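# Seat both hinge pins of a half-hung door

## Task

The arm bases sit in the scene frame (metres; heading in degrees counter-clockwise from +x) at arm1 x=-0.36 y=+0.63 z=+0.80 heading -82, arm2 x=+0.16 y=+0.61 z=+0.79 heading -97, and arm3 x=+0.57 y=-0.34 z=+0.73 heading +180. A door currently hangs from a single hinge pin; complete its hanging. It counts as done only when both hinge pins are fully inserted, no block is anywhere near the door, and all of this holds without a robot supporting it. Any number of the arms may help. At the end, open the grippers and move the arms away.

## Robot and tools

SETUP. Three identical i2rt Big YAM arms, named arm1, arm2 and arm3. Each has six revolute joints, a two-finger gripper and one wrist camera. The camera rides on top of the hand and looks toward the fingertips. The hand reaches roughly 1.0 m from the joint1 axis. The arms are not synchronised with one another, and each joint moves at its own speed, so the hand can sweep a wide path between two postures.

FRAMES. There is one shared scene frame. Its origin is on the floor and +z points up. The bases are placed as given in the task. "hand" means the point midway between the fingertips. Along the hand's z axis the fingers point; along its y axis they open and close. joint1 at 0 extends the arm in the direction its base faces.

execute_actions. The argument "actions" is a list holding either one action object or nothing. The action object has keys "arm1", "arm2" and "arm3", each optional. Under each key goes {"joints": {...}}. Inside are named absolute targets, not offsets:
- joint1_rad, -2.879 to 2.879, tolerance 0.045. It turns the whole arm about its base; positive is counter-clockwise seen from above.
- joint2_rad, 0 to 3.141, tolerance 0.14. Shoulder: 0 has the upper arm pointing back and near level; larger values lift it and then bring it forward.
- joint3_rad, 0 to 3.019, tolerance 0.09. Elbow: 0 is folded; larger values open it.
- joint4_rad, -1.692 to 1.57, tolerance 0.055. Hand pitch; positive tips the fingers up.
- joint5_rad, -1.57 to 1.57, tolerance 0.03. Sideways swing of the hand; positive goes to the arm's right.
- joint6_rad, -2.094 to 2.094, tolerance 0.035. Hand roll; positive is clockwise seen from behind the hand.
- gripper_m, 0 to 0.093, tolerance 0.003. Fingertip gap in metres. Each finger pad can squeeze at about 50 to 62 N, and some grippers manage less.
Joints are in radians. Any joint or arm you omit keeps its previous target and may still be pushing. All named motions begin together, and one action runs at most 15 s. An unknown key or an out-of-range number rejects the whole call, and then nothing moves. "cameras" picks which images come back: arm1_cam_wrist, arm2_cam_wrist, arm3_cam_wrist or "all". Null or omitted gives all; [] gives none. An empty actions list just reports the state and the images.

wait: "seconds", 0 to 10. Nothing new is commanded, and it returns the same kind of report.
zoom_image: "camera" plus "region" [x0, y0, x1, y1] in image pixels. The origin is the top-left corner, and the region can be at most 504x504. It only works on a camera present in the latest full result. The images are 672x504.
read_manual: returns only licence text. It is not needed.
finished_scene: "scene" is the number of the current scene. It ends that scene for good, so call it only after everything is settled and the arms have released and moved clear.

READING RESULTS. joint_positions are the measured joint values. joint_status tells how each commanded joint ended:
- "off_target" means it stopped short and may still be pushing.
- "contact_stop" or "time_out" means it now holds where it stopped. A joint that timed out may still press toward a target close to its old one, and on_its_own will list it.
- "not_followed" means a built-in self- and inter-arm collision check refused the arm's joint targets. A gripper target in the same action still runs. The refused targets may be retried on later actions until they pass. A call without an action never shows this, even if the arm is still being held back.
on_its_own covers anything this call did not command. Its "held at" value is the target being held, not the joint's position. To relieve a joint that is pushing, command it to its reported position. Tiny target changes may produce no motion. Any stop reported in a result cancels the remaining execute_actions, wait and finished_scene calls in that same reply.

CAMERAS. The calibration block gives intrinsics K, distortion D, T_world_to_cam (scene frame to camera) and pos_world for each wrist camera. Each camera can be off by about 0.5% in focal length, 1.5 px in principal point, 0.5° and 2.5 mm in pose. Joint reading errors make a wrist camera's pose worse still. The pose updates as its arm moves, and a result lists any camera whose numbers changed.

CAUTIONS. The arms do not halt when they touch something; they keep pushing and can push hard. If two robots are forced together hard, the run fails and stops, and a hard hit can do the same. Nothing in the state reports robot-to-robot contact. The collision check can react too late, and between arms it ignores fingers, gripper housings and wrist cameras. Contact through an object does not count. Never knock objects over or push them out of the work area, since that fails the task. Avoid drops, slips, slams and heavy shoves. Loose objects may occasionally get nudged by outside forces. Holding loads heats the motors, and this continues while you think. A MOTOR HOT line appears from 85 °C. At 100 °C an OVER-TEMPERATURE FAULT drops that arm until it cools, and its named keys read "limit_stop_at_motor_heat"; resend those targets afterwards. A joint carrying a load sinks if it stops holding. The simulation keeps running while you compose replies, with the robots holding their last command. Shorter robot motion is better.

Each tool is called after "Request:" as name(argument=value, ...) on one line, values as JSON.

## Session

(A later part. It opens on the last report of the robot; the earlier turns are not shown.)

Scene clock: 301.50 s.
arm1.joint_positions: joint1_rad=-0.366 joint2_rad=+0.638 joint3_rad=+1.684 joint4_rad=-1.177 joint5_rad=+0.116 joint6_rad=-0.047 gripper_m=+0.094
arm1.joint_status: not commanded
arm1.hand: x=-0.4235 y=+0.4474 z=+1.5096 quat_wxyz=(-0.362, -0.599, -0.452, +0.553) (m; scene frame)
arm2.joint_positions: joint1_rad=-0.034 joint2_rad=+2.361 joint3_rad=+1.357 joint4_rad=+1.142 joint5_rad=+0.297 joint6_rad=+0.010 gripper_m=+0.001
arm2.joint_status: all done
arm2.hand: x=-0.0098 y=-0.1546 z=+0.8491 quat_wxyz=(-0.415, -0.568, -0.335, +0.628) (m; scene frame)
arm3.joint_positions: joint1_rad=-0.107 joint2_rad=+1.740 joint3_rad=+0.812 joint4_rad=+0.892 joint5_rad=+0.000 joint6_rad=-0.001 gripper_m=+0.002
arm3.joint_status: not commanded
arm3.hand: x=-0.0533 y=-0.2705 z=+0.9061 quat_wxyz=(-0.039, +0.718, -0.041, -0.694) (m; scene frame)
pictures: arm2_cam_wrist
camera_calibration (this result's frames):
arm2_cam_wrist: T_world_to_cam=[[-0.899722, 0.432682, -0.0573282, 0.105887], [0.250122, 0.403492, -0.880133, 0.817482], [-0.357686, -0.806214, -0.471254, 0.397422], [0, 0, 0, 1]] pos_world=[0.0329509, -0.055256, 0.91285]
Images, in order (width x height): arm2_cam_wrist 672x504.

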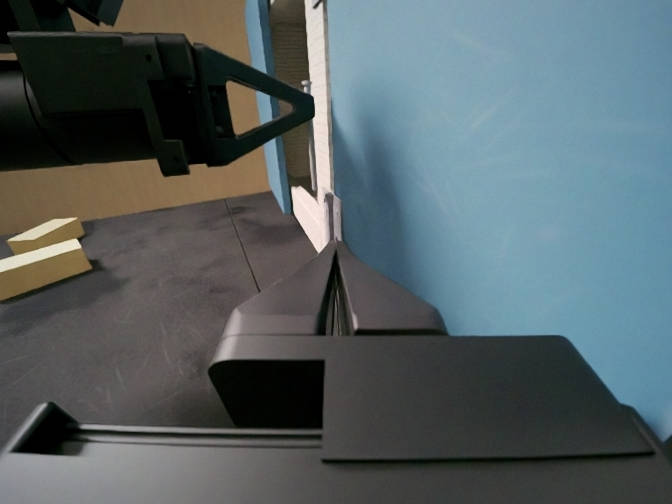

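Request:
execute_actions(actions=[{"arm3":{"joints":{"joint2_rad":1.788,"joint3_rad":0.883,"joint4_rad":0.936,"joint5_rad":0.015}}}], cameras=["arm2_cam_wrist","arm3_cam_wrist"])

Request:
zoom_image(camera="arm2_cam_wrist", region=[270, 60, 390, 240])

Scene clock: 332.07 s.
arm1.joint_positions: joint1_rad=-0.366 joint2_rad=+0.638 joint3_rad=+1.684 joint4_rad=-1.177 joint5_rad=+0.116 joint6_rad=-0.047 gripper_m=+0.094
arm1.joint_status: not commanded
arm1.hand: x=-0.4235 y=+0.4474 z=+1.5096 quat_wxyz=(-0.362, -0.599, -0.452, +0.553) (m; scene frame)
arm2.joint_positions: joint1_rad=-0.034 joint2_rad=+2.361 joint3_rad=+1.357 joint4_rad=+1.142 joint5_rad=+0.297 joint6_rad=+0.010 gripper_m=+0.001
arm2.joint_status: not commanded
arm2.hand: x=-0.0098 y=-0.1546 z=+0.8491 quat_wxyz=(-0.415, -0.568, -0.335, +0.628) (m; scene frame)
arm3.joint_positions: joint1_rad=-0.107 joint2_rad=+1.772 joint3_rad=+0.839 joint4_rad=+0.918 joint5_rad=+0.011 joint6_rad=-0.001 gripper_m=+0.002
arm3.joint_status: all done
arm3.hand: x=-0.0631 y=-0.2675 z=+0.9054 quat_wxyz=(-0.043, +0.711, -0.044, -0.701) (m; scene frame)
pictures: arm2_cam_wrist, arm3_cam_wrist
camera_calibration (this result's frames):
arm2_cam_wrist: T_world_to_cam=[[-0.899722, 0.432682, -0.0573282, 0.105887], [0.250122, 0.403492, -0.880133, 0.817482], [-0.357686, -0.806214, -0.471254, 0.397422], [0, 0, 0, 1]] pos_world=[0.0329509, -0.055256, 0.91285]
arm3_cam_wrist: T_world_to_cam=[[0.119786, 0.992798, -0.00192536, 0.27217], [0.588901, -0.072615, -0.804937, 0.749805], [-0.799279, 0.0952865, -0.593358, 0.641151], [0, 0, 0, 1]] pos_world=[0.0382954, -0.276856, 0.984502]
Images, in order (width x height): arm2_cam_wrist 672x504, arm3_cam_wrist 672x504.

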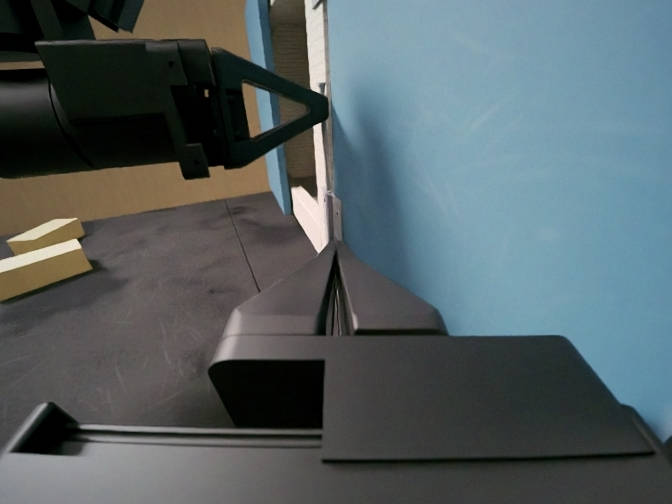

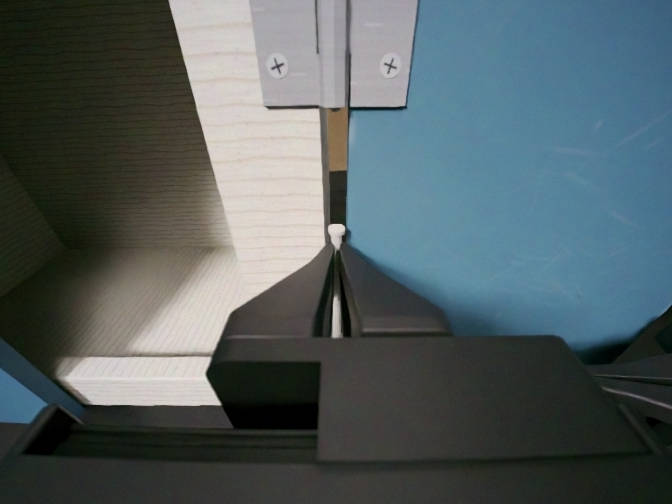

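Region (270, 60, 390, 240) of arm2_cam_wrist's 672x504 image, scaled by 2.800, with more detail than that image has.

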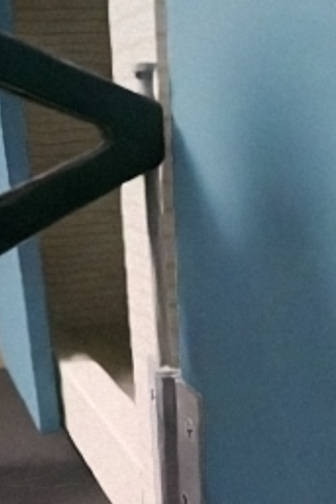

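Request:
zoom_image(camera="arm2_cam_wrist", region=[305, 165, 355, 215])

Request:
zoom_image(camera="arm3_cam_wrist", region=[290, 80, 380, 260])

Region (305, 165, 355, 215) of arm2_cam_wrist's 672x504 image, scaled by 10.080, with more detail than that image has.

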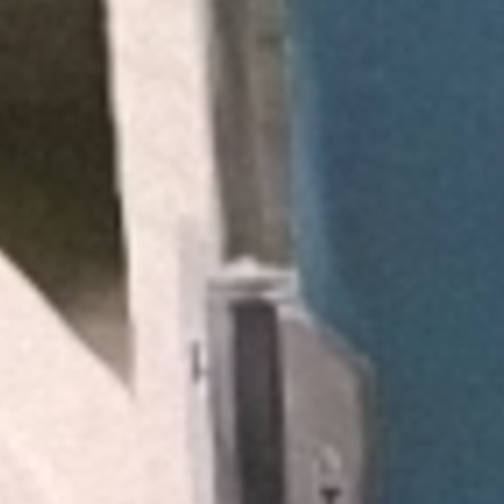

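Region (290, 80, 380, 260) of arm3_cam_wrist's 672x504 image, scaled by 2.800, with more detail than that image has.

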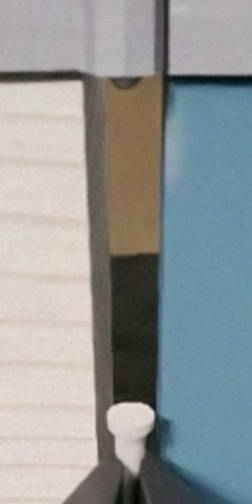

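Request:
execute_actions(actions=[{"arm3":{"joints":{"joint6_rad":-0.024,"joint4_rad":0.95}}}], cameras=[])

Request:
execute_actions(actions=[{"arm3":{"joints":{"joint2_rad":1.812,"joint4_rad":0.962}}}], cameras=["arm2_cam_wrist","arm3_cam_wrist"])

Request:
zoom_image(camera="arm2_cam_wrist", region=[270, 60, 390, 240])

Scene clock: 362.70 s.
arm1.joint_positions: joint1_rad=-0.366 joint2_rad=+0.638 joint3_rad=+1.684 joint4_rad=-1.177 joint5_rad=+0.116 joint6_rad=-0.047 gripper_m=+0.094
arm1.joint_status: not commanded
arm1.hand: x=-0.4235 y=+0.4474 z=+1.5096 quat_wxyz=(-0.362, -0.599, -0.452, +0.553) (m; scene frame)
arm2.joint_positions: joint1_rad=-0.034 joint2_rad=+2.361 joint3_rad=+1.357 joint4_rad=+1.142 joint5_rad=+0.297 joint6_rad=+0.010 gripper_m=+0.001
arm2.joint_status: not commanded
arm2.hand: x=-0.0098 y=-0.1546 z=+0.8491 quat_wxyz=(-0.415, -0.568, -0.335, +0.628) (m; scene frame)
arm3.joint_positions: joint1_rad=-0.107 joint2_rad=+1.772 joint3_rad=+0.839 joint4_rad=+0.932 joint5_rad=+0.011 joint6_rad=-0.013 gripper_m=+0.002
arm3.joint_status: all done
arm3.hand: x=-0.0631 y=-0.2675 z=+0.9089 quat_wxyz=(-0.048, +0.706, -0.040, -0.705) (m; scene frame)
pictures: none
No camera images: the call's "cameras" was empty. Leave "cameras" out to get every camera's image.

Scene clock: 363.37 s.
arm1.joint_positions: joint1_rad=-0.366 joint2_rad=+0.638 joint3_rad=+1.684 joint4_rad=-1.177 joint5_rad=+0.116 joint6_rad=-0.047 gripper_m=+0.094
arm1.joint_status: not commanded
arm1.hand: x=-0.4235 y=+0.4474 z=+1.5096 quat_wxyz=(-0.362, -0.599, -0.452, +0.553) (m; scene frame)
arm2.joint_positions: joint1_rad=-0.034 joint2_rad=+2.361 joint3_rad=+1.357 joint4_rad=+1.142 joint5_rad=+0.297 joint6_rad=+0.010 gripper_m=+0.001
arm2.joint_status: not commanded
arm2.hand: x=-0.0098 y=-0.1546 z=+0.8491 quat_wxyz=(-0.415, -0.568, -0.335, +0.628) (m; scene frame)
arm3.joint_positions: joint1_rad=-0.107 joint2_rad=+1.796 joint3_rad=+0.839 joint4_rad=+0.945 joint5_rad=+0.011 joint6_rad=-0.013 gripper_m=+0.002
arm3.joint_status: all done
arm3.hand: x=-0.0642 y=-0.2674 z=+0.8968 quat_wxyz=(-0.047, +0.710, -0.040, -0.701) (m; scene frame)
pictures: arm2_cam_wrist, arm3_cam_wrist
camera_calibration (this result's frames):
arm2_cam_wrist: T_world_to_cam=[[-0.899722, 0.432682, -0.0573282, 0.105887], [0.250122, 0.403492, -0.880133, 0.817482], [-0.357686, -0.806214, -0.471254, 0.397422], [0, 0, 0, 1]] pos_world=[0.0329509, -0.055256, 0.91285]
arm3_cam_wrist: T_world_to_cam=[[0.119631, 0.992761, 0.0106454, 0.260886], [0.588329, -0.0622503, -0.806222, 0.747441], [-0.799723, 0.102712, -0.591518, 0.63541], [0, 0, 0, 1]] pos_world=[0.0372004, -0.277734, 0.975683]
Images, in order (width x height): arm2_cam_wrist 672x504, arm3_cam_wrist 672x504.

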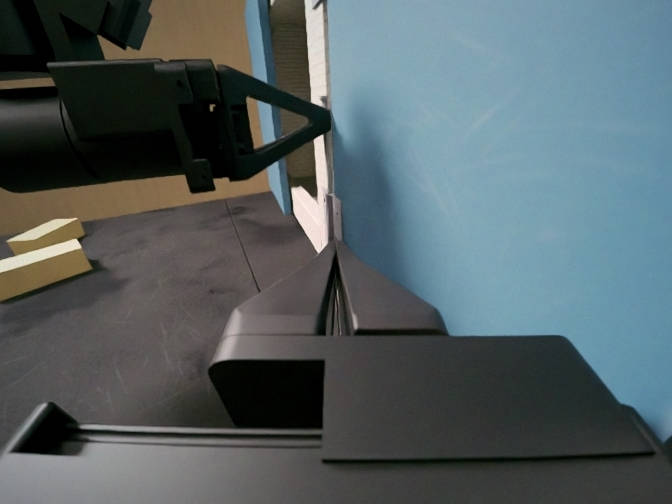

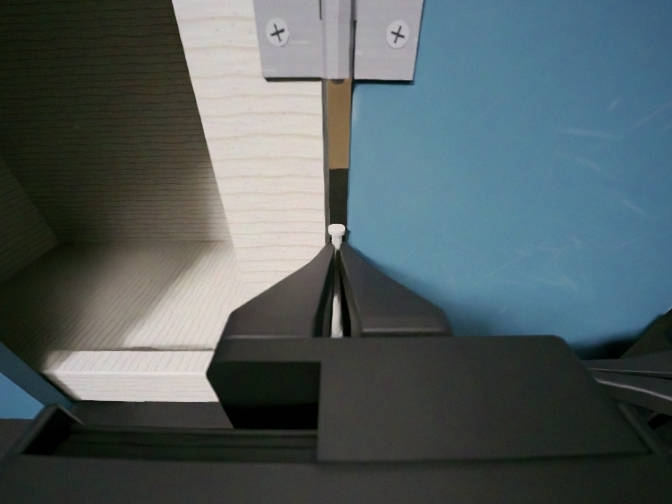

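Region (270, 60, 390, 240) of arm2_cam_wrist's 672x504 image, scaled by 2.800, with more detail than that image has.

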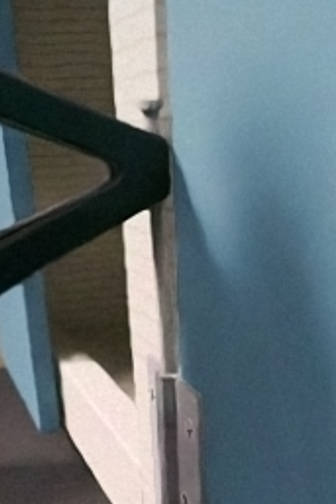

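Request:
execute_actions(actions=[{"arm3":{"joints":{"joint2_rad":1.834,"joint4_rad":0.976}}}], cameras=["arm2_cam_wrist","arm3_cam_wrist"])

Scene clock: 368.70 s.
arm1.joint_positions: joint1_rad=-0.366 joint2_rad=+0.638 joint3_rad=+1.684 joint4_rad=-1.177 joint5_rad=+0.116 joint6_rad=-0.047 gripper_m=+0.094
arm1.joint_status: not commanded
arm1.hand: x=-0.4235 y=+0.4474 z=+1.5096 quat_wxyz=(-0.362, -0.599, -0.452, +0.553) (m; scene frame)
arm2.joint_positions: joint1_rad=-0.034 joint2_rad=+2.361 joint3_rad=+1.357 joint4_rad=+1.142 joint5_rad=+0.297 joint6_rad=+0.010 gripper_m=+0.001
arm2.joint_status: not commanded
arm2.hand: x=-0.0098 y=-0.1546 z=+0.8491 quat_wxyz=(-0.415, -0.568, -0.335, +0.628) (m; scene frame)
arm3.joint_positions: joint1_rad=-0.107 joint2_rad=+1.817 joint3_rad=+0.839 joint4_rad=+0.958 joint5_rad=+0.011 joint6_rad=-0.013 gripper_m=+0.002
arm3.joint_status: all done
arm3.hand: x=-0.0650 y=-0.2673 z=+0.8873 quat_wxyz=(-0.047, +0.713, -0.040, -0.699) (m; scene frame)
pictures: arm2_cam_wrist, arm3_cam_wrist
camera_calibration (this result's frames):
arm2_cam_wrist: T_world_to_cam=[[-0.899722, 0.432682, -0.0573282, 0.105887], [0.250122, 0.403492, -0.880133, 0.817482], [-0.357686, -0.806214, -0.471254, 0.397422], [0, 0, 0, 1]] pos_world=[0.0329509, -0.055256, 0.91285]
arm3_cam_wrist: T_world_to_cam=[[0.11954, 0.992772, 0.0106971, 0.260962], [0.594121, -0.0628976, -0.801913, 0.736664], [-0.795443, 0.102216, -0.597346, 0.634541], [0, 0, 0, 1]] pos_world=[0.0358782, -0.277601, 0.966989]
Images, in order (width x height): arm2_cam_wrist 672x504, arm3_cam_wrist 672x504.

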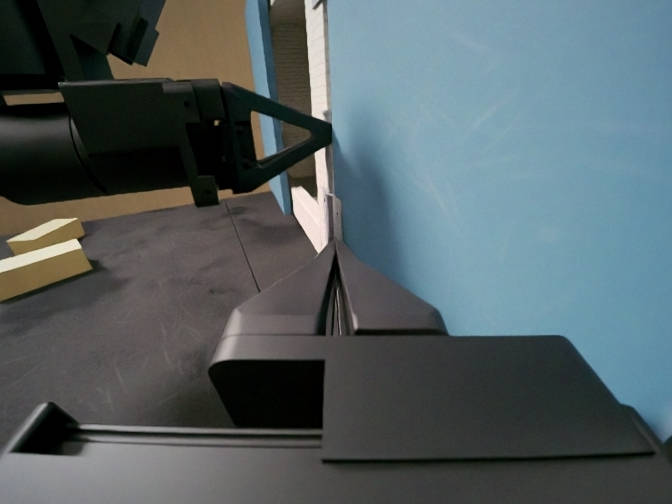

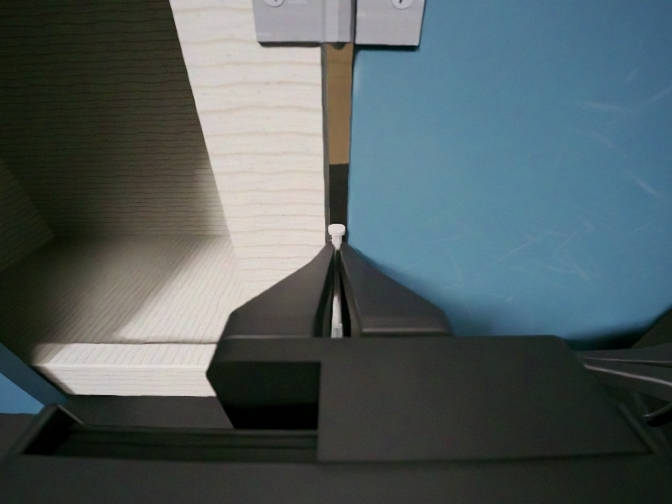

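Request:
execute_actions(actions=[{"arm3":{"joints":{"gripper_m":0.05}}}], cameras=["arm3_cam_wrist"])

Request:
zoom_image(camera="arm3_cam_wrist", region=[280, 220, 400, 340])

Scene clock: 375.50 s.
arm1.joint_positions: joint1_rad=-0.366 joint2_rad=+0.638 joint3_rad=+1.684 joint4_rad=-1.177 joint5_rad=+0.116 joint6_rad=-0.047 gripper_m=+0.094
arm1.joint_status: not commanded
arm1.hand: x=-0.4235 y=+0.4474 z=+1.5096 quat_wxyz=(-0.362, -0.599, -0.452, +0.553) (m; scene frame)
arm2.joint_positions: joint1_rad=-0.034 joint2_rad=+2.361 joint3_rad=+1.357 joint4_rad=+1.142 joint5_rad=+0.297 joint6_rad=+0.010 gripper_m=+0.001
arm2.joint_status: not commanded
arm2.hand: x=-0.0098 y=-0.1546 z=+0.8491 quat_wxyz=(-0.415, -0.568, -0.335, +0.628) (m; scene frame)
arm3.joint_positions: joint1_rad=-0.133 joint2_rad=+1.817 joint3_rad=+0.839 joint4_rad=+0.960 joint5_rad=+0.036 joint6_rad=-0.014 gripper_m=+0.050
arm3.joint_status: all done
arm3.hand: x=-0.0622 y=-0.2468 z=+0.8877 quat_wxyz=(-0.066, +0.711, -0.058, -0.698) (m; scene frame)
pictures: arm3_cam_wrist
camera_calibration (this result's frames):
arm3_cam_wrist: T_world_to_cam=[[0.170108, 0.985354, 0.011883, 0.240487], [0.589163, -0.0920303, -0.802756, 0.729809], [-0.789905, 0.143556, -0.596189, 0.644394], [0, 0, 0, 1]] pos_world=[0.0381241, -0.262307, 0.967182]
Images, in order (width x height): arm3_cam_wrist 672x504.

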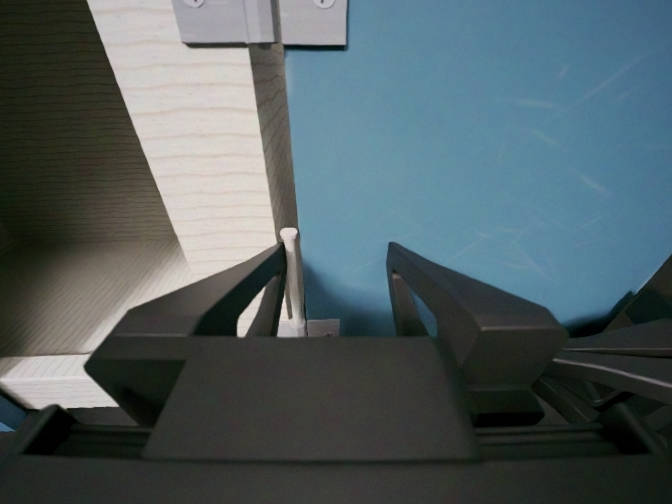

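Region (280, 220, 400, 340) of arm3_cam_wrist's 672x504 image, scaled by 4.200, with more detail than that image has.

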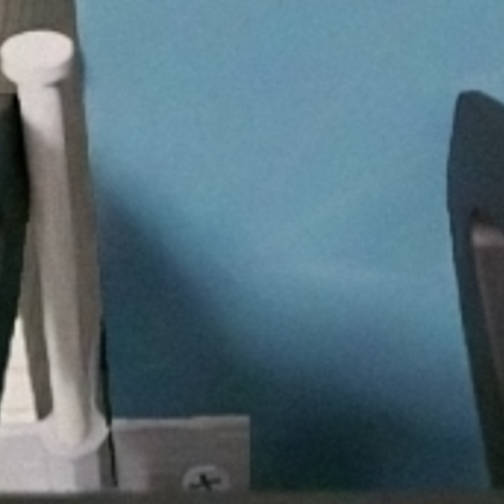

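Request:
execute_actions(actions=[{"arm3":{"joints":{"joint1_rad":-0.128,"joint5_rad":0.034,"joint3_rad":0.785,"joint4_rad":1.02}}}], cameras=["arm3_cam_wrist"])

Scene clock: 384.13 s.
arm1.joint_positions: joint1_rad=-0.366 joint2_rad=+0.638 joint3_rad=+1.684 joint4_rad=-1.177 joint5_rad=+0.116 joint6_rad=-0.047 gripper_m=+0.094
arm1.joint_status: not commanded
arm1.hand: x=-0.4235 y=+0.4474 z=+1.5096 quat_wxyz=(-0.362, -0.599, -0.452, +0.553) (m; scene frame)
arm2.joint_positions: joint1_rad=-0.034 joint2_rad=+2.361 joint3_rad=+1.357 joint4_rad=+1.142 joint5_rad=+0.297 joint6_rad=+0.010 gripper_m=+0.001
arm2.joint_status: not commanded
arm2.hand: x=-0.0098 y=-0.1546 z=+0.8491 quat_wxyz=(-0.415, -0.568, -0.335, +0.628) (m; scene frame)
arm3.joint_positions: joint1_rad=-0.134 joint2_rad=+1.820 joint3_rad=+0.790 joint4_rad=+1.003 joint5_rad=+0.038 joint6_rad=-0.015 gripper_m=+0.050
arm3.joint_status: all done
arm3.hand: x=-0.0462 y=-0.2480 z=+0.8744 quat_wxyz=(-0.067, +0.714, -0.059, -0.694) (m; scene frame)
pictures: arm3_cam_wrist
camera_calibration (this result's frames):
arm3_cam_wrist: T_world_to_cam=[[0.17297, 0.984841, 0.0129812, 0.238155], [0.595951, -0.094157, -0.797481, 0.70479], [-0.78417, 0.145677, -0.603204, 0.656156], [0, 0, 0, 1]] pos_world=[0.0533239, -0.263771, 0.954761]
Images, in order (width x height): arm3_cam_wrist 672x504.

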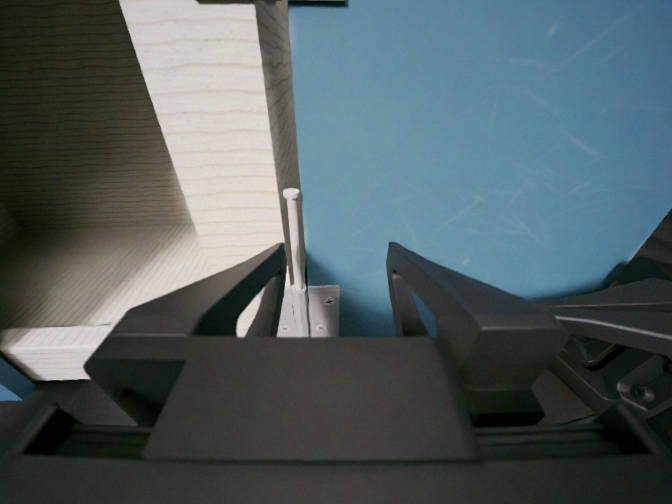

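Request:
execute_actions(actions=[{"arm3":{"joints":{"joint1_rad":-0.1,"joint5_rad":0.005,"joint2_rad":1.745,"joint3_rad":0.645,"joint4_rad":1.1,"gripper_m":0.09}},"arm2":{"joints":{"joint2_rad":2.04,"joint3_rad":0.92,"joint4_rad":1.11,"joint5_rad":-0.3}}}], cameras=["arm3_cam_wrist"])

Request:
execute_actions(actions=[{"arm2":{"joints":{"joint1_rad":-0.285,"gripper_m":0.07}}}], cameras=["arm2_cam_wrist","arm3_cam_wrist"])

Request:
zoom_image(camera="arm3_cam_wrist", region=[270, 140, 410, 340])

Scene clock: 403.27 s.
arm1.joint_positions: joint1_rad=-0.366 joint2_rad=+0.638 joint3_rad=+1.684 joint4_rad=-1.177 joint5_rad=+0.116 joint6_rad=-0.047 gripper_m=+0.094
arm1.joint_status: not commanded
arm1.hand: x=-0.4235 y=+0.4474 z=+1.5096 quat_wxyz=(-0.362, -0.599, -0.452, +0.553) (m; scene frame)
arm2.joint_positions: joint1_rad=-0.034 joint2_rad=+2.023 joint3_rad=+0.922 joint4_rad=+1.126 joint5_rad=-0.297 joint6_rad=+0.010 gripper_m=+0.001
arm2.joint_status: all done
arm2.hand: x=+0.1083 y=-0.0510 z=+0.8967 quat_wxyz=(-0.542, -0.458, -0.527, +0.468) (m; scene frame)
arm3.joint_positions: joint1_rad=-0.102 joint2_rad=+1.749 joint3_rad=+0.652 joint4_rad=+1.084 joint5_rad=+0.008 joint6_rad=-0.015 gripper_m=+0.090
arm3.joint_status: all done
arm3.hand: x=-0.0024 y=-0.2780 z=+0.8758 quat_wxyz=(-0.045, +0.711, -0.036, -0.701) (m; scene frame)
pictures: arm3_cam_wrist
camera_calibration (this result's frames):
arm3_cam_wrist: T_world_to_cam=[[0.111644, 0.993674, 0.0121467, 0.263156], [0.589549, -0.0563887, -0.805762, 0.694709], [-0.79998, 0.0971193, -0.592115, 0.672488], [0, 0, 0, 1]] pos_world=[0.0990331, -0.287629, 0.954764]
Images, in order (width x height): arm3_cam_wrist 672x504.

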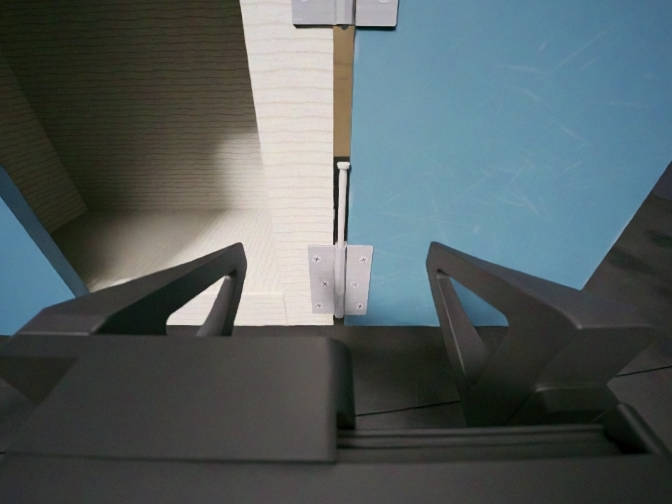

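Scene clock: 404.53 s.
arm1.joint_positions: joint1_rad=-0.366 joint2_rad=+0.638 joint3_rad=+1.684 joint4_rad=-1.177 joint5_rad=+0.116 joint6_rad=-0.047 gripper_m=+0.094
arm1.joint_status: not commanded
arm1.hand: x=-0.4235 y=+0.4474 z=+1.5096 quat_wxyz=(-0.362, -0.599, -0.452, +0.553) (m; scene frame)
arm2.joint_positions: joint1_rad=-0.283 joint2_rad=+2.023 joint3_rad=+0.922 joint4_rad=+1.126 joint5_rad=-0.298 joint6_rad=+0.009 gripper_m=+0.070
arm2.joint_status: all done
arm2.hand: x=-0.0521 y=-0.0180 z=+0.8967 quat_wxyz=(-0.480, -0.519, -0.467, +0.531) (m; scene frame)
arm3.joint_positions: joint1_rad=-0.102 joint2_rad=+1.749 joint3_rad=+0.652 joint4_rad=+1.084 joint5_rad=+0.008 joint6_rad=-0.015 gripper_m=+0.090
arm3.joint_status: not commanded
arm3.hand: x=-0.0024 y=-0.2780 z=+0.8758 quat_wxyz=(-0.045, +0.711, -0.036, -0.701) (m; scene frame)
pictures: arm2_cam_wrist, arm3_cam_wrist
camera_calibration (this result's frames):
arm2_cam_wrist: T_world_to_cam=[[-0.994379, 0.105506, -0.00886245, -0.0429104], [0.0668152, 0.560382, -0.825535, 0.759193], [-0.0821322, -0.821487, -0.564281, 0.612302], [0, 0, 0, 1]] pos_world=[-0.0431051, 0.0820875, 0.97187]
arm3_cam_wrist: T_world_to_cam=[[0.111644, 0.993674, 0.0121467, 0.263156], [0.589549, -0.0563887, -0.805762, 0.694709], [-0.79998, 0.0971193, -0.592115, 0.672488], [0, 0, 0, 1]] pos_world=[0.0990331, -0.287629, 0.954764]
Images, in order (width x height): arm2_cam_wrist 672x504, arm3_cam_wrist 672x504.

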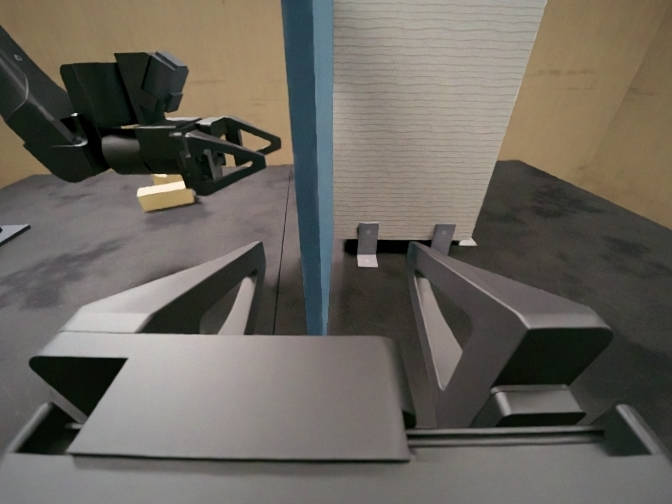

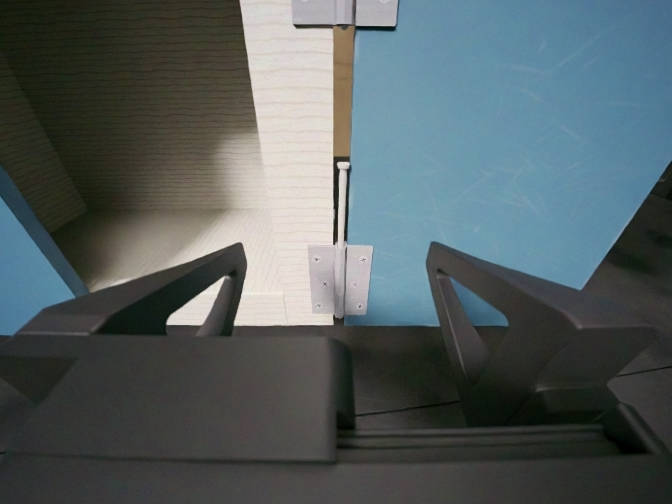

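Region (270, 140, 410, 340) of arm3_cam_wrist's 672x504 image, scaled by 2.520, with more detail than that image has; it fills the left 353 columns of this view, and the rest is white.

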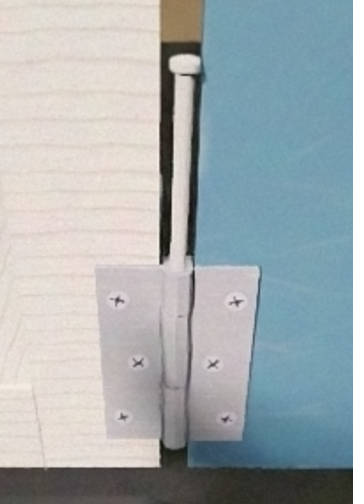

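Request:
execute_actions(actions=[{"arm2":{"joints":{"joint1_rad":-0.208,"joint2_rad":2.13,"joint3_rad":1.19,"joint4_rad":0.955,"joint5_rad":-0.19}}}], cameras=["arm2_cam_wrist","arm3_cam_wrist"])

Scene clock: 416.50 s.
arm1.joint_positions: joint1_rad=-0.366 joint2_rad=+0.638 joint3_rad=+1.684 joint4_rad=-1.177 joint5_rad=+0.116 joint6_rad=-0.047 gripper_m=+0.094
arm1.joint_status: not commanded
arm1.hand: x=-0.4235 y=+0.4474 z=+1.5096 quat_wxyz=(-0.362, -0.599, -0.452, +0.553) (m; scene frame)
arm2.joint_positions: joint1_rad=-0.201 joint2_rad=+2.131 joint3_rad=+1.166 joint4_rad=+0.975 joint5_rad=-0.192 joint6_rad=+0.009 gripper_m=+0.070
arm2.joint_status: all done
arm2.hand: x=-0.0429 y=-0.1047 z=+0.8934 quat_wxyz=(-0.471, -0.530, -0.463, +0.532) (m; scene frame)
arm3.joint_positions: joint1_rad=-0.102 joint2_rad=+1.749 joint3_rad=+0.652 joint4_rad=+1.084 joint5_rad=+0.008 joint6_rad=-0.015 gripper_m=+0.090
arm3.joint_status: not commanded
arm3.hand: x=-0.0024 y=-0.2780 z=+0.8758 quat_wxyz=(-0.045, +0.711, -0.036, -0.701) (m; scene frame)
pictures: arm2_cam_wrist, arm3_cam_wrist
camera_calibration (this result's frames):
arm2_cam_wrist: T_world_to_cam=[[-0.991425, 0.12989, -0.0143261, -0.0170616], [0.0864468, 0.569688, -0.817302, 0.798897], [-0.0979979, -0.811532, -0.576031, 0.550917], [0, 0, 0, 1]] pos_world=[-0.0319887, -0.00581899, 0.970042]
arm3_cam_wrist: T_world_to_cam=[[0.111644, 0.993674, 0.0121467, 0.263156], [0.589549, -0.0563887, -0.805762, 0.694709], [-0.79998, 0.0971193, -0.592115, 0.672488], [0, 0, 0, 1]] pos_world=[0.0990331, -0.287629, 0.954764]
Images, in order (width x height): arm2_cam_wrist 672x504, arm3_cam_wrist 672x504.

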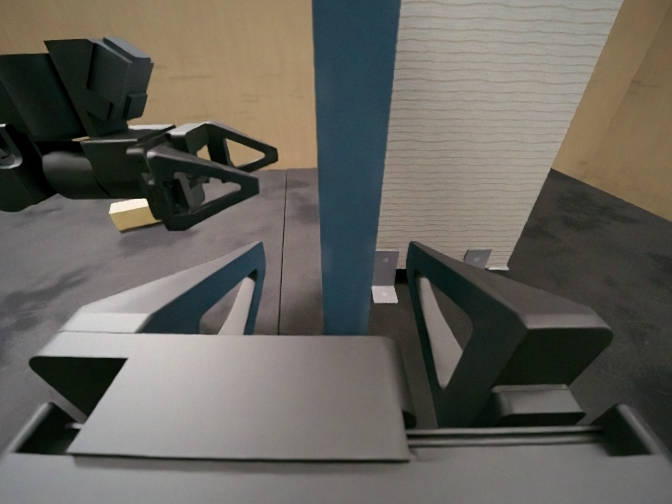

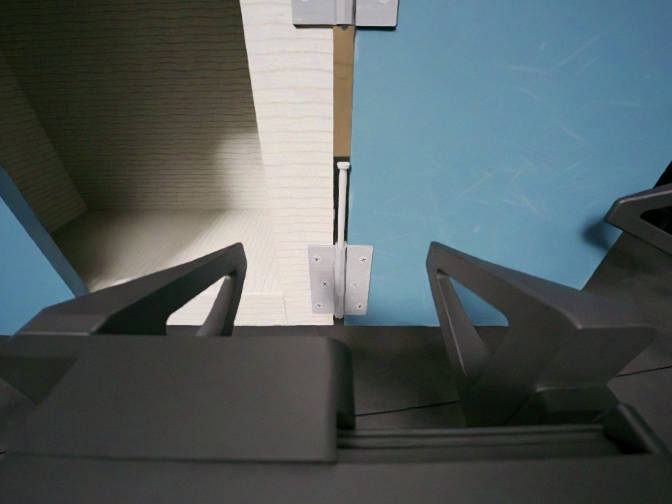

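Request:
execute_actions(actions=[{"arm2":{"joints":{"joint5_rad":-0.172,"gripper_m":0.0}}}], cameras=["arm3_cam_wrist"])

Request:
execute_actions(actions=[{"arm2":{"joints":{"joint4_rad":1.02}}}], cameras=["arm3_cam_wrist"])

Request:
zoom_image(camera="arm3_cam_wrist", region=[270, 140, 410, 340])

Scene clock: 422.77 s.
arm1.joint_positions: joint1_rad=-0.366 joint2_rad=+0.638 joint3_rad=+1.684 joint4_rad=-1.177 joint5_rad=+0.116 joint6_rad=-0.047 gripper_m=+0.094
arm1.joint_status: not commanded
arm1.hand: x=-0.4235 y=+0.4474 z=+1.5096 quat_wxyz=(-0.362, -0.599, -0.452, +0.553) (m; scene frame)
arm2.joint_positions: joint1_rad=-0.201 joint2_rad=+2.131 joint3_rad=+1.166 joint4_rad=+0.975 joint5_rad=-0.177 joint6_rad=+0.008 gripper_m=+0.011
arm2.joint_status: gripper_m off_target (ended at +0.011, target +0.000); the others done
arm2.hand: x=-0.0452 y=-0.1044 z=+0.8934 quat_wxyz=(-0.467, -0.533, -0.459, +0.536) (m; scene frame)
arm3.joint_positions: joint1_rad=-0.102 joint2_rad=+1.749 joint3_rad=+0.652 joint4_rad=+1.084 joint5_rad=+0.008 joint6_rad=-0.015 gripper_m=+0.090
arm3.joint_status: not commanded
arm3.hand: x=-0.0024 y=-0.2780 z=+0.8758 quat_wxyz=(-0.045, +0.711, -0.036, -0.701) (m; scene frame)
pictures: arm3_cam_wrist
camera_calibration (this result's frames):
arm3_cam_wrist: T_world_to_cam=[[0.111644, 0.993674, 0.0121467, 0.263156], [0.589549, -0.0563887, -0.805762, 0.694709], [-0.79998, 0.0971193, -0.592115, 0.672488], [0, 0, 0, 1]] pos_world=[0.0990331, -0.287629, 0.954764]
Images, in order (width x height): arm3_cam_wrist 672x504.

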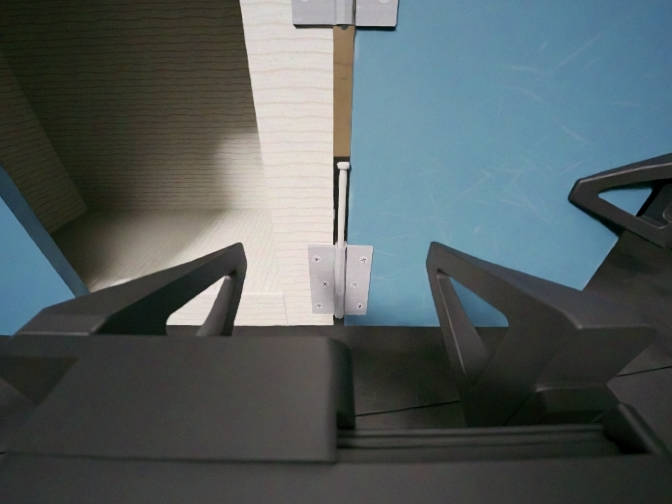

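Scene clock: 423.33 s.
arm1.joint_positions: joint1_rad=-0.366 joint2_rad=+0.638 joint3_rad=+1.684 joint4_rad=-1.177 joint5_rad=+0.116 joint6_rad=-0.047 gripper_m=+0.094
arm1.joint_status: not commanded
arm1.hand: x=-0.4235 y=+0.4474 z=+1.5096 quat_wxyz=(-0.362, -0.599, -0.452, +0.553) (m; scene frame)
arm2.joint_positions: joint1_rad=-0.201 joint2_rad=+2.131 joint3_rad=+1.166 joint4_rad=+0.977 joint5_rad=-0.177 joint6_rad=+0.008 gripper_m=+0.011
arm2.joint_status: all done
arm2.hand: x=-0.0452 y=-0.1044 z=+0.8940 quat_wxyz=(-0.467, -0.533, -0.458, +0.536) (m; scene frame)
arm3.joint_positions: joint1_rad=-0.102 joint2_rad=+1.749 joint3_rad=+0.652 joint4_rad=+1.084 joint5_rad=+0.008 joint6_rad=-0.015 gripper_m=+0.090
arm3.joint_status: not commanded
arm3.hand: x=-0.0024 y=-0.2780 z=+0.8758 quat_wxyz=(-0.045, +0.711, -0.036, -0.701) (m; scene frame)
pictures: arm3_cam_wrist
camera_calibration (this result's frames):
arm3_cam_wrist: T_world_to_cam=[[0.111644, 0.993674, 0.0121467, 0.263156], [0.589549, -0.0563887, -0.805762, 0.694709], [-0.79998, 0.0971193, -0.592115, 0.672488], [0, 0, 0, 1]] pos_world=[0.0990331, -0.287629, 0.954764]
Images, in order (width x height): arm3_cam_wrist 672x504.

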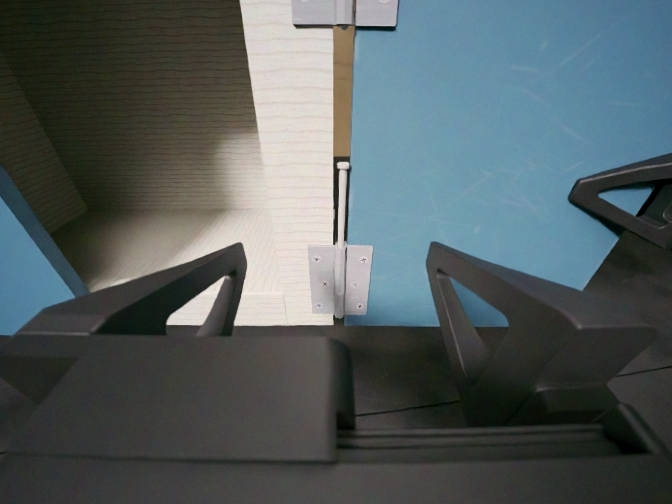

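Region (270, 140, 410, 340) of arm3_cam_wrist's 672x504 image, scaled by 2.520, with more detail than that image has; it fills the left 353 columns of this view, and the rest is white.

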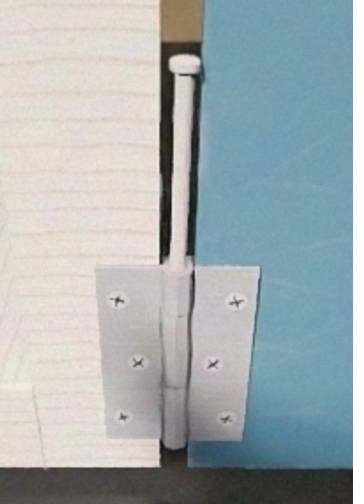

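Request:
execute_actions(actions=[{"arm2":{"joints":{"joint4_rad":0.95,"joint3_rad":1.16,"joint2_rad":2.10}}}], cameras=["arm3_cam_wrist"])

Request:
zoom_image(camera="arm3_cam_wrist", region=[270, 140, 410, 340])

Scene clock: 435.60 s.
arm1.joint_positions: joint1_rad=-0.366 joint2_rad=+0.638 joint3_rad=+1.684 joint4_rad=-1.177 joint5_rad=+0.116 joint6_rad=-0.047 gripper_m=+0.094
arm1.joint_status: not commanded
arm1.hand: x=-0.4235 y=+0.4474 z=+1.5096 quat_wxyz=(-0.362, -0.599, -0.452, +0.553) (m; scene frame)
arm2.joint_positions: joint1_rad=-0.201 joint2_rad=+2.129 joint3_rad=+1.166 joint4_rad=+0.970 joint5_rad=-0.177 joint6_rad=+0.007 gripper_m=+0.011
arm2.joint_status: all done
arm2.hand: x=-0.0453 y=-0.1045 z=+0.8937 quat_wxyz=(-0.466, -0.534, -0.460, +0.535) (m; scene frame)
arm3.joint_positions: joint1_rad=-0.102 joint2_rad=+1.749 joint3_rad=+0.652 joint4_rad=+1.084 joint5_rad=+0.008 joint6_rad=-0.015 gripper_m=+0.090
arm3.joint_status: not commanded
arm3.hand: x=-0.0024 y=-0.2780 z=+0.8758 quat_wxyz=(-0.045, +0.711, -0.036, -0.701) (m; scene frame)
pictures: arm3_cam_wrist
camera_calibration (this result's frames):
arm3_cam_wrist: T_world_to_cam=[[0.111644, 0.993674, 0.0121467, 0.263156], [0.589549, -0.0563887, -0.805762, 0.694709], [-0.79998, 0.0971193, -0.592115, 0.672488], [0, 0, 0, 1]] pos_world=[0.0990331, -0.287629, 0.954764]
Images, in order (width x height): arm3_cam_wrist 672x504.

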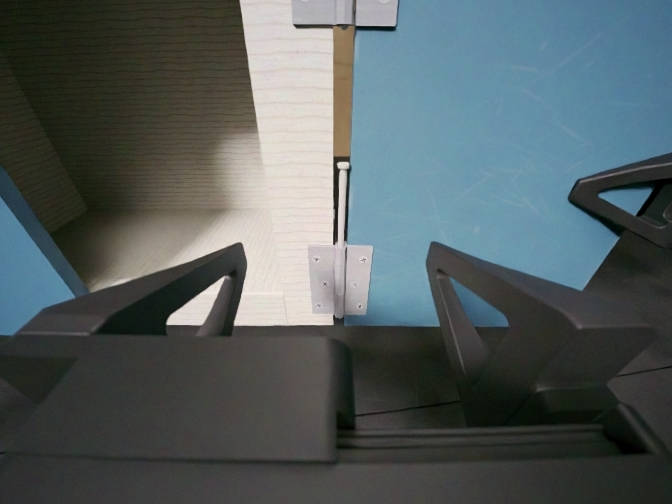

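Region (270, 140, 410, 340) of arm3_cam_wrist's 672x504 image, scaled by 2.520, with more detail than that image has; it fills the left 353 columns of this view, and the rest is white.

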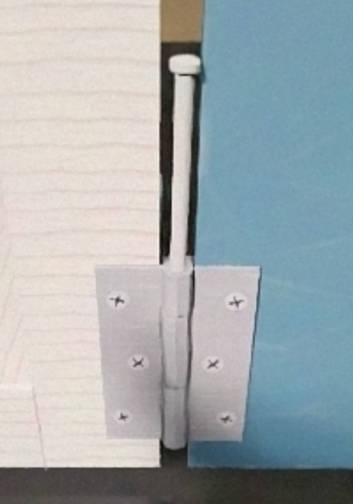

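Request:
execute_actions(actions=[{"arm2":{"joints":{"joint4_rad":0.965,"joint2_rad":2.08}}}], cameras=["arm3_cam_wrist"])

Request:
zoom_image(camera="arm3_cam_wrist", region=[295, 230, 385, 330])

Scene clock: 439.80 s.
arm1.joint_positions: joint1_rad=-0.366 joint2_rad=+0.638 joint3_rad=+1.684 joint4_rad=-1.177 joint5_rad=+0.116 joint6_rad=-0.047 gripper_m=+0.094
arm1.joint_status: not commanded
arm1.hand: x=-0.4235 y=+0.4474 z=+1.5096 quat_wxyz=(-0.362, -0.599, -0.452, +0.553) (m; scene frame)
arm2.joint_positions: joint1_rad=-0.201 joint2_rad=+2.126 joint3_rad=+1.164 joint4_rad=+0.970 joint5_rad=-0.177 joint6_rad=+0.007 gripper_m=+0.011
arm2.joint_status: all done
arm2.hand: x=-0.0451 y=-0.1041 z=+0.8949 quat_wxyz=(-0.466, -0.534, -0.459, +0.535) (m; scene frame)
arm3.joint_positions: joint1_rad=-0.102 joint2_rad=+1.749 joint3_rad=+0.652 joint4_rad=+1.084 joint5_rad=+0.008 joint6_rad=-0.015 gripper_m=+0.090
arm3.joint_status: not commanded
arm3.hand: x=-0.0024 y=-0.2780 z=+0.8758 quat_wxyz=(-0.045, +0.711, -0.036, -0.701) (m; scene frame)
pictures: arm3_cam_wrist
camera_calibration (this result's frames):
arm3_cam_wrist: T_world_to_cam=[[0.111644, 0.993674, 0.0121467, 0.263156], [0.589549, -0.0563887, -0.805762, 0.694709], [-0.79998, 0.0971193, -0.592115, 0.672488], [0, 0, 0, 1]] pos_world=[0.0990331, -0.287629, 0.954764]
Images, in order (width x height): arm3_cam_wrist 672x504.

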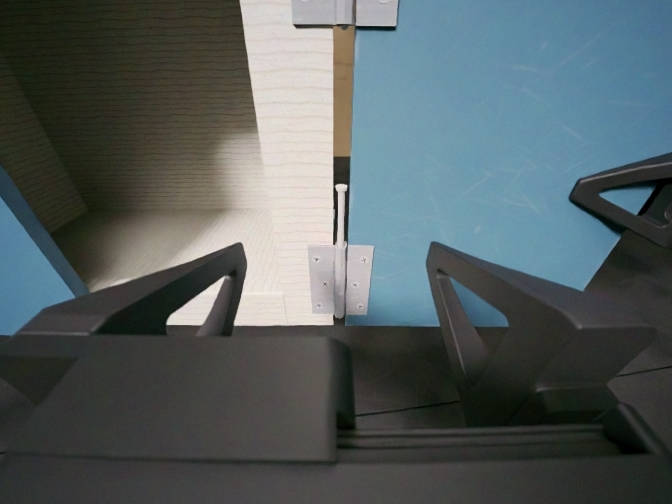

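Region (295, 230, 385, 330) of arm3_cam_wrist's 672x504 image, scaled by 5.040, with more detail than that image has; it fills the left 454 columns of this view, and the rest is white.

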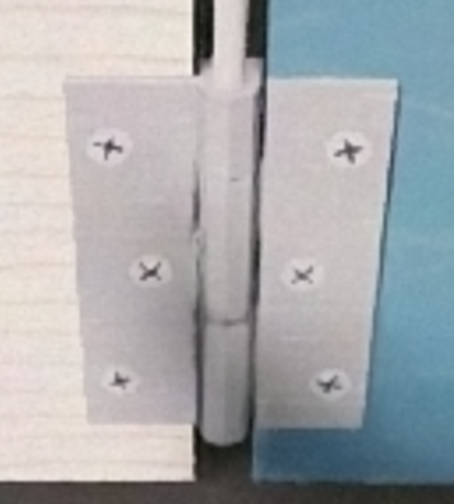

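Request:
execute_actions(actions=[{"arm2":{"joints":{"joint2_rad":2.072,"joint3_rad":1.155}}}], cameras=["arm3_cam_wrist"])

Scene clock: 442.97 s.
arm1.joint_positions: joint1_rad=-0.366 joint2_rad=+0.638 joint3_rad=+1.684 joint4_rad=-1.177 joint5_rad=+0.116 joint6_rad=-0.047 gripper_m=+0.094
arm1.joint_status: not commanded
arm1.hand: x=-0.4235 y=+0.4474 z=+1.5096 quat_wxyz=(-0.362, -0.599, -0.452, +0.553) (m; scene frame)
arm2.joint_positions: joint1_rad=-0.201 joint2_rad=+2.126 joint3_rad=+1.164 joint4_rad=+0.970 joint5_rad=-0.177 joint6_rad=+0.007 gripper_m=+0.011
arm2.joint_status: all done
arm2.hand: x=-0.0451 y=-0.1040 z=+0.8947 quat_wxyz=(-0.466, -0.534, -0.460, +0.535) (m; scene frame)
arm3.joint_positions: joint1_rad=-0.102 joint2_rad=+1.749 joint3_rad=+0.652 joint4_rad=+1.084 joint5_rad=+0.008 joint6_rad=-0.015 gripper_m=+0.090
arm3.joint_status: not commanded
arm3.hand: x=-0.0024 y=-0.2780 z=+0.8758 quat_wxyz=(-0.045, +0.711, -0.036, -0.701) (m; scene frame)
pictures: arm3_cam_wrist
camera_calibration (this result's frames):
arm3_cam_wrist: T_world_to_cam=[[0.111644, 0.993674, 0.0121467, 0.263156], [0.589549, -0.0563887, -0.805762, 0.694709], [-0.79998, 0.0971193, -0.592115, 0.672488], [0, 0, 0, 1]] pos_world=[0.0990331, -0.287629, 0.954764]
Images, in order (width x height): arm3_cam_wrist 672x504.

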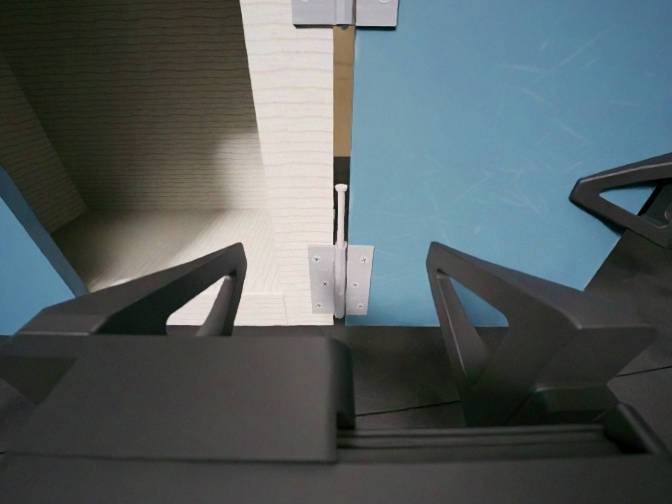

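Request:
execute_actions(actions=[{"arm2":{"joints":{"joint2_rad":2.06}}}], cameras=["arm3_cam_wrist"])

Scene clock: 445.67 s.
arm1.joint_positions: joint1_rad=-0.366 joint2_rad=+0.638 joint3_rad=+1.684 joint4_rad=-1.177 joint5_rad=+0.116 joint6_rad=-0.047 gripper_m=+0.094
arm1.joint_status: not commanded
arm1.hand: x=-0.4235 y=+0.4474 z=+1.5096 quat_wxyz=(-0.362, -0.599, -0.452, +0.553) (m; scene frame)
arm2.joint_positions: joint1_rad=-0.201 joint2_rad=+2.124 joint3_rad=+1.164 joint4_rad=+0.966 joint5_rad=-0.177 joint6_rad=+0.007 gripper_m=+0.011
arm2.joint_status: all done
arm2.hand: x=-0.0451 y=-0.1040 z=+0.8952 quat_wxyz=(-0.466, -0.534, -0.460, +0.535) (m; scene frame)
arm3.joint_positions: joint1_rad=-0.102 joint2_rad=+1.749 joint3_rad=+0.652 joint4_rad=+1.084 joint5_rad=+0.008 joint6_rad=-0.015 gripper_m=+0.090
arm3.joint_status: not commanded
arm3.hand: x=-0.0024 y=-0.2780 z=+0.8758 quat_wxyz=(-0.045, +0.711, -0.036, -0.701) (m; scene frame)
pictures: arm3_cam_wrist
camera_calibration (this result's frames):
arm3_cam_wrist: T_world_to_cam=[[0.111644, 0.993674, 0.0121467, 0.263156], [0.589549, -0.0563887, -0.805762, 0.694709], [-0.79998, 0.0971193, -0.592115, 0.672488], [0, 0, 0, 1]] pos_world=[0.0990331, -0.287629, 0.954764]
Images, in order (width x height): arm3_cam_wrist 672x504.

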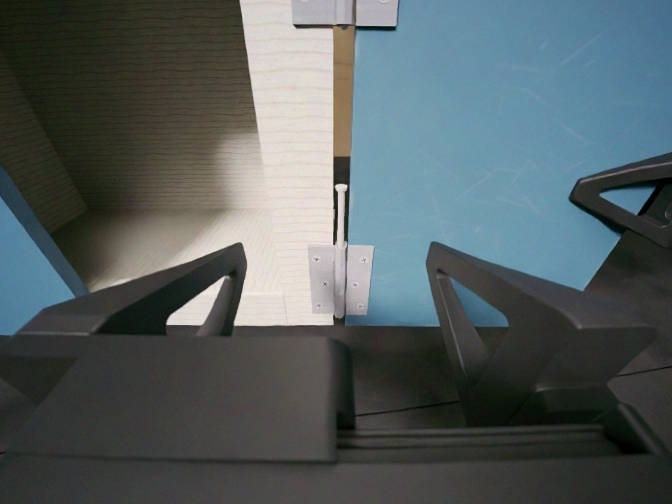

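Request:
execute_actions(actions=[{"arm3":{"joints":{"joint1_rad":-0.114,"joint3_rad":0.845,"joint4_rad":0.93,"joint5_rad":0.014,"gripper_m":0.0}}}], cameras=["arm3_cam_wrist","arm2_cam_wrist"])

Scene clock: 457.30 s.
arm1.joint_positions: joint1_rad=-0.366 joint2_rad=+0.638 joint3_rad=+1.684 joint4_rad=-1.177 joint5_rad=+0.116 joint6_rad=-0.047 gripper_m=+0.094
arm1.joint_status: not commanded
arm1.hand: x=-0.4235 y=+0.4474 z=+1.5096 quat_wxyz=(-0.362, -0.599, -0.452, +0.553) (m; scene frame)
arm2.joint_positions: joint1_rad=-0.201 joint2_rad=+2.124 joint3_rad=+1.164 joint4_rad=+0.966 joint5_rad=-0.177 joint6_rad=+0.007 gripper_m=+0.011
arm2.joint_status: not commanded
arm2.hand: x=-0.0451 y=-0.1040 z=+0.8952 quat_wxyz=(-0.466, -0.534, -0.460, +0.535) (m; scene frame)
arm3.joint_positions: joint1_rad=-0.106 joint2_rad=+1.748 joint3_rad=+0.819 joint4_rad=+0.939 joint5_rad=+0.010 joint6_rad=-0.015 gripper_m=+0.000
arm3.joint_status: all done
arm3.hand: x=-0.0557 y=-0.2695 z=+0.9154 quat_wxyz=(-0.048, +0.702, -0.038, -0.709) (m; scene frame)
pictures: arm2_cam_wrist, arm3_cam_wrist
camera_calibration (this result's frames):
arm2_cam_wrist: T_world_to_cam=[[-0.989396, 0.144702, -0.0125367, -0.0192724], [0.0939627, 0.571861, -0.814951, 0.798674], [-0.110756, -0.807487, -0.579394, 0.555148], [0, 0, 0, 1]] pos_world=[-0.0326278, -0.0056671, 0.972289]
arm3_cam_wrist: T_world_to_cam=[[0.117273, 0.993027, 0.0120196, 0.260429], [0.570455, -0.057452, -0.819317, 0.769638], [-0.812914, 0.102941, -0.573214, 0.636055], [0, 0, 0, 1]] pos_world=[0.0474729, -0.279872, 0.992044]
Images, in order (width x height): arm2_cam_wrist 672x504, arm3_cam_wrist 672x504.

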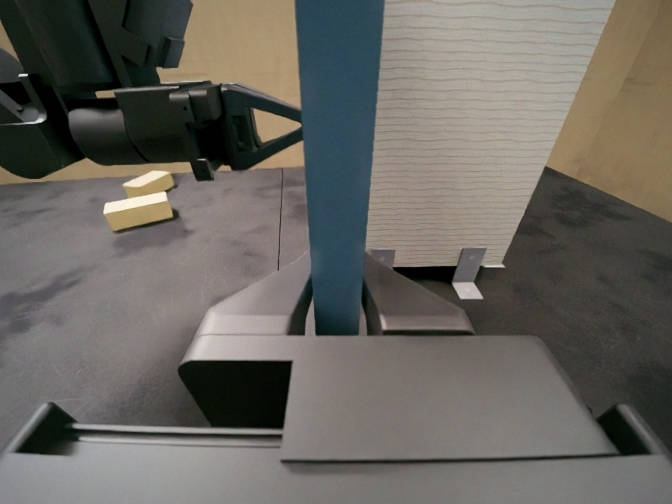

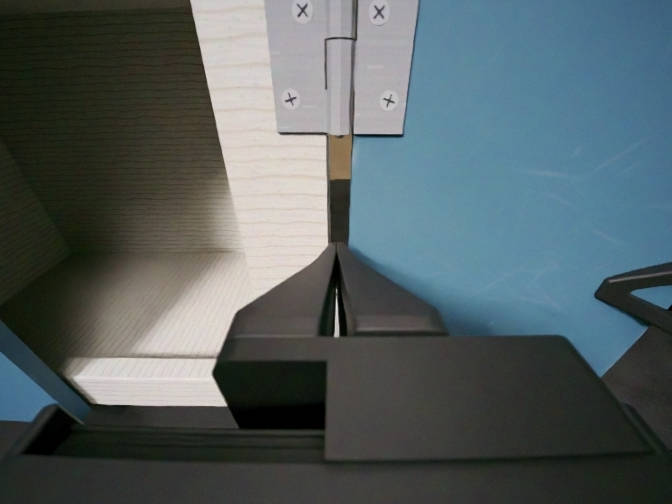

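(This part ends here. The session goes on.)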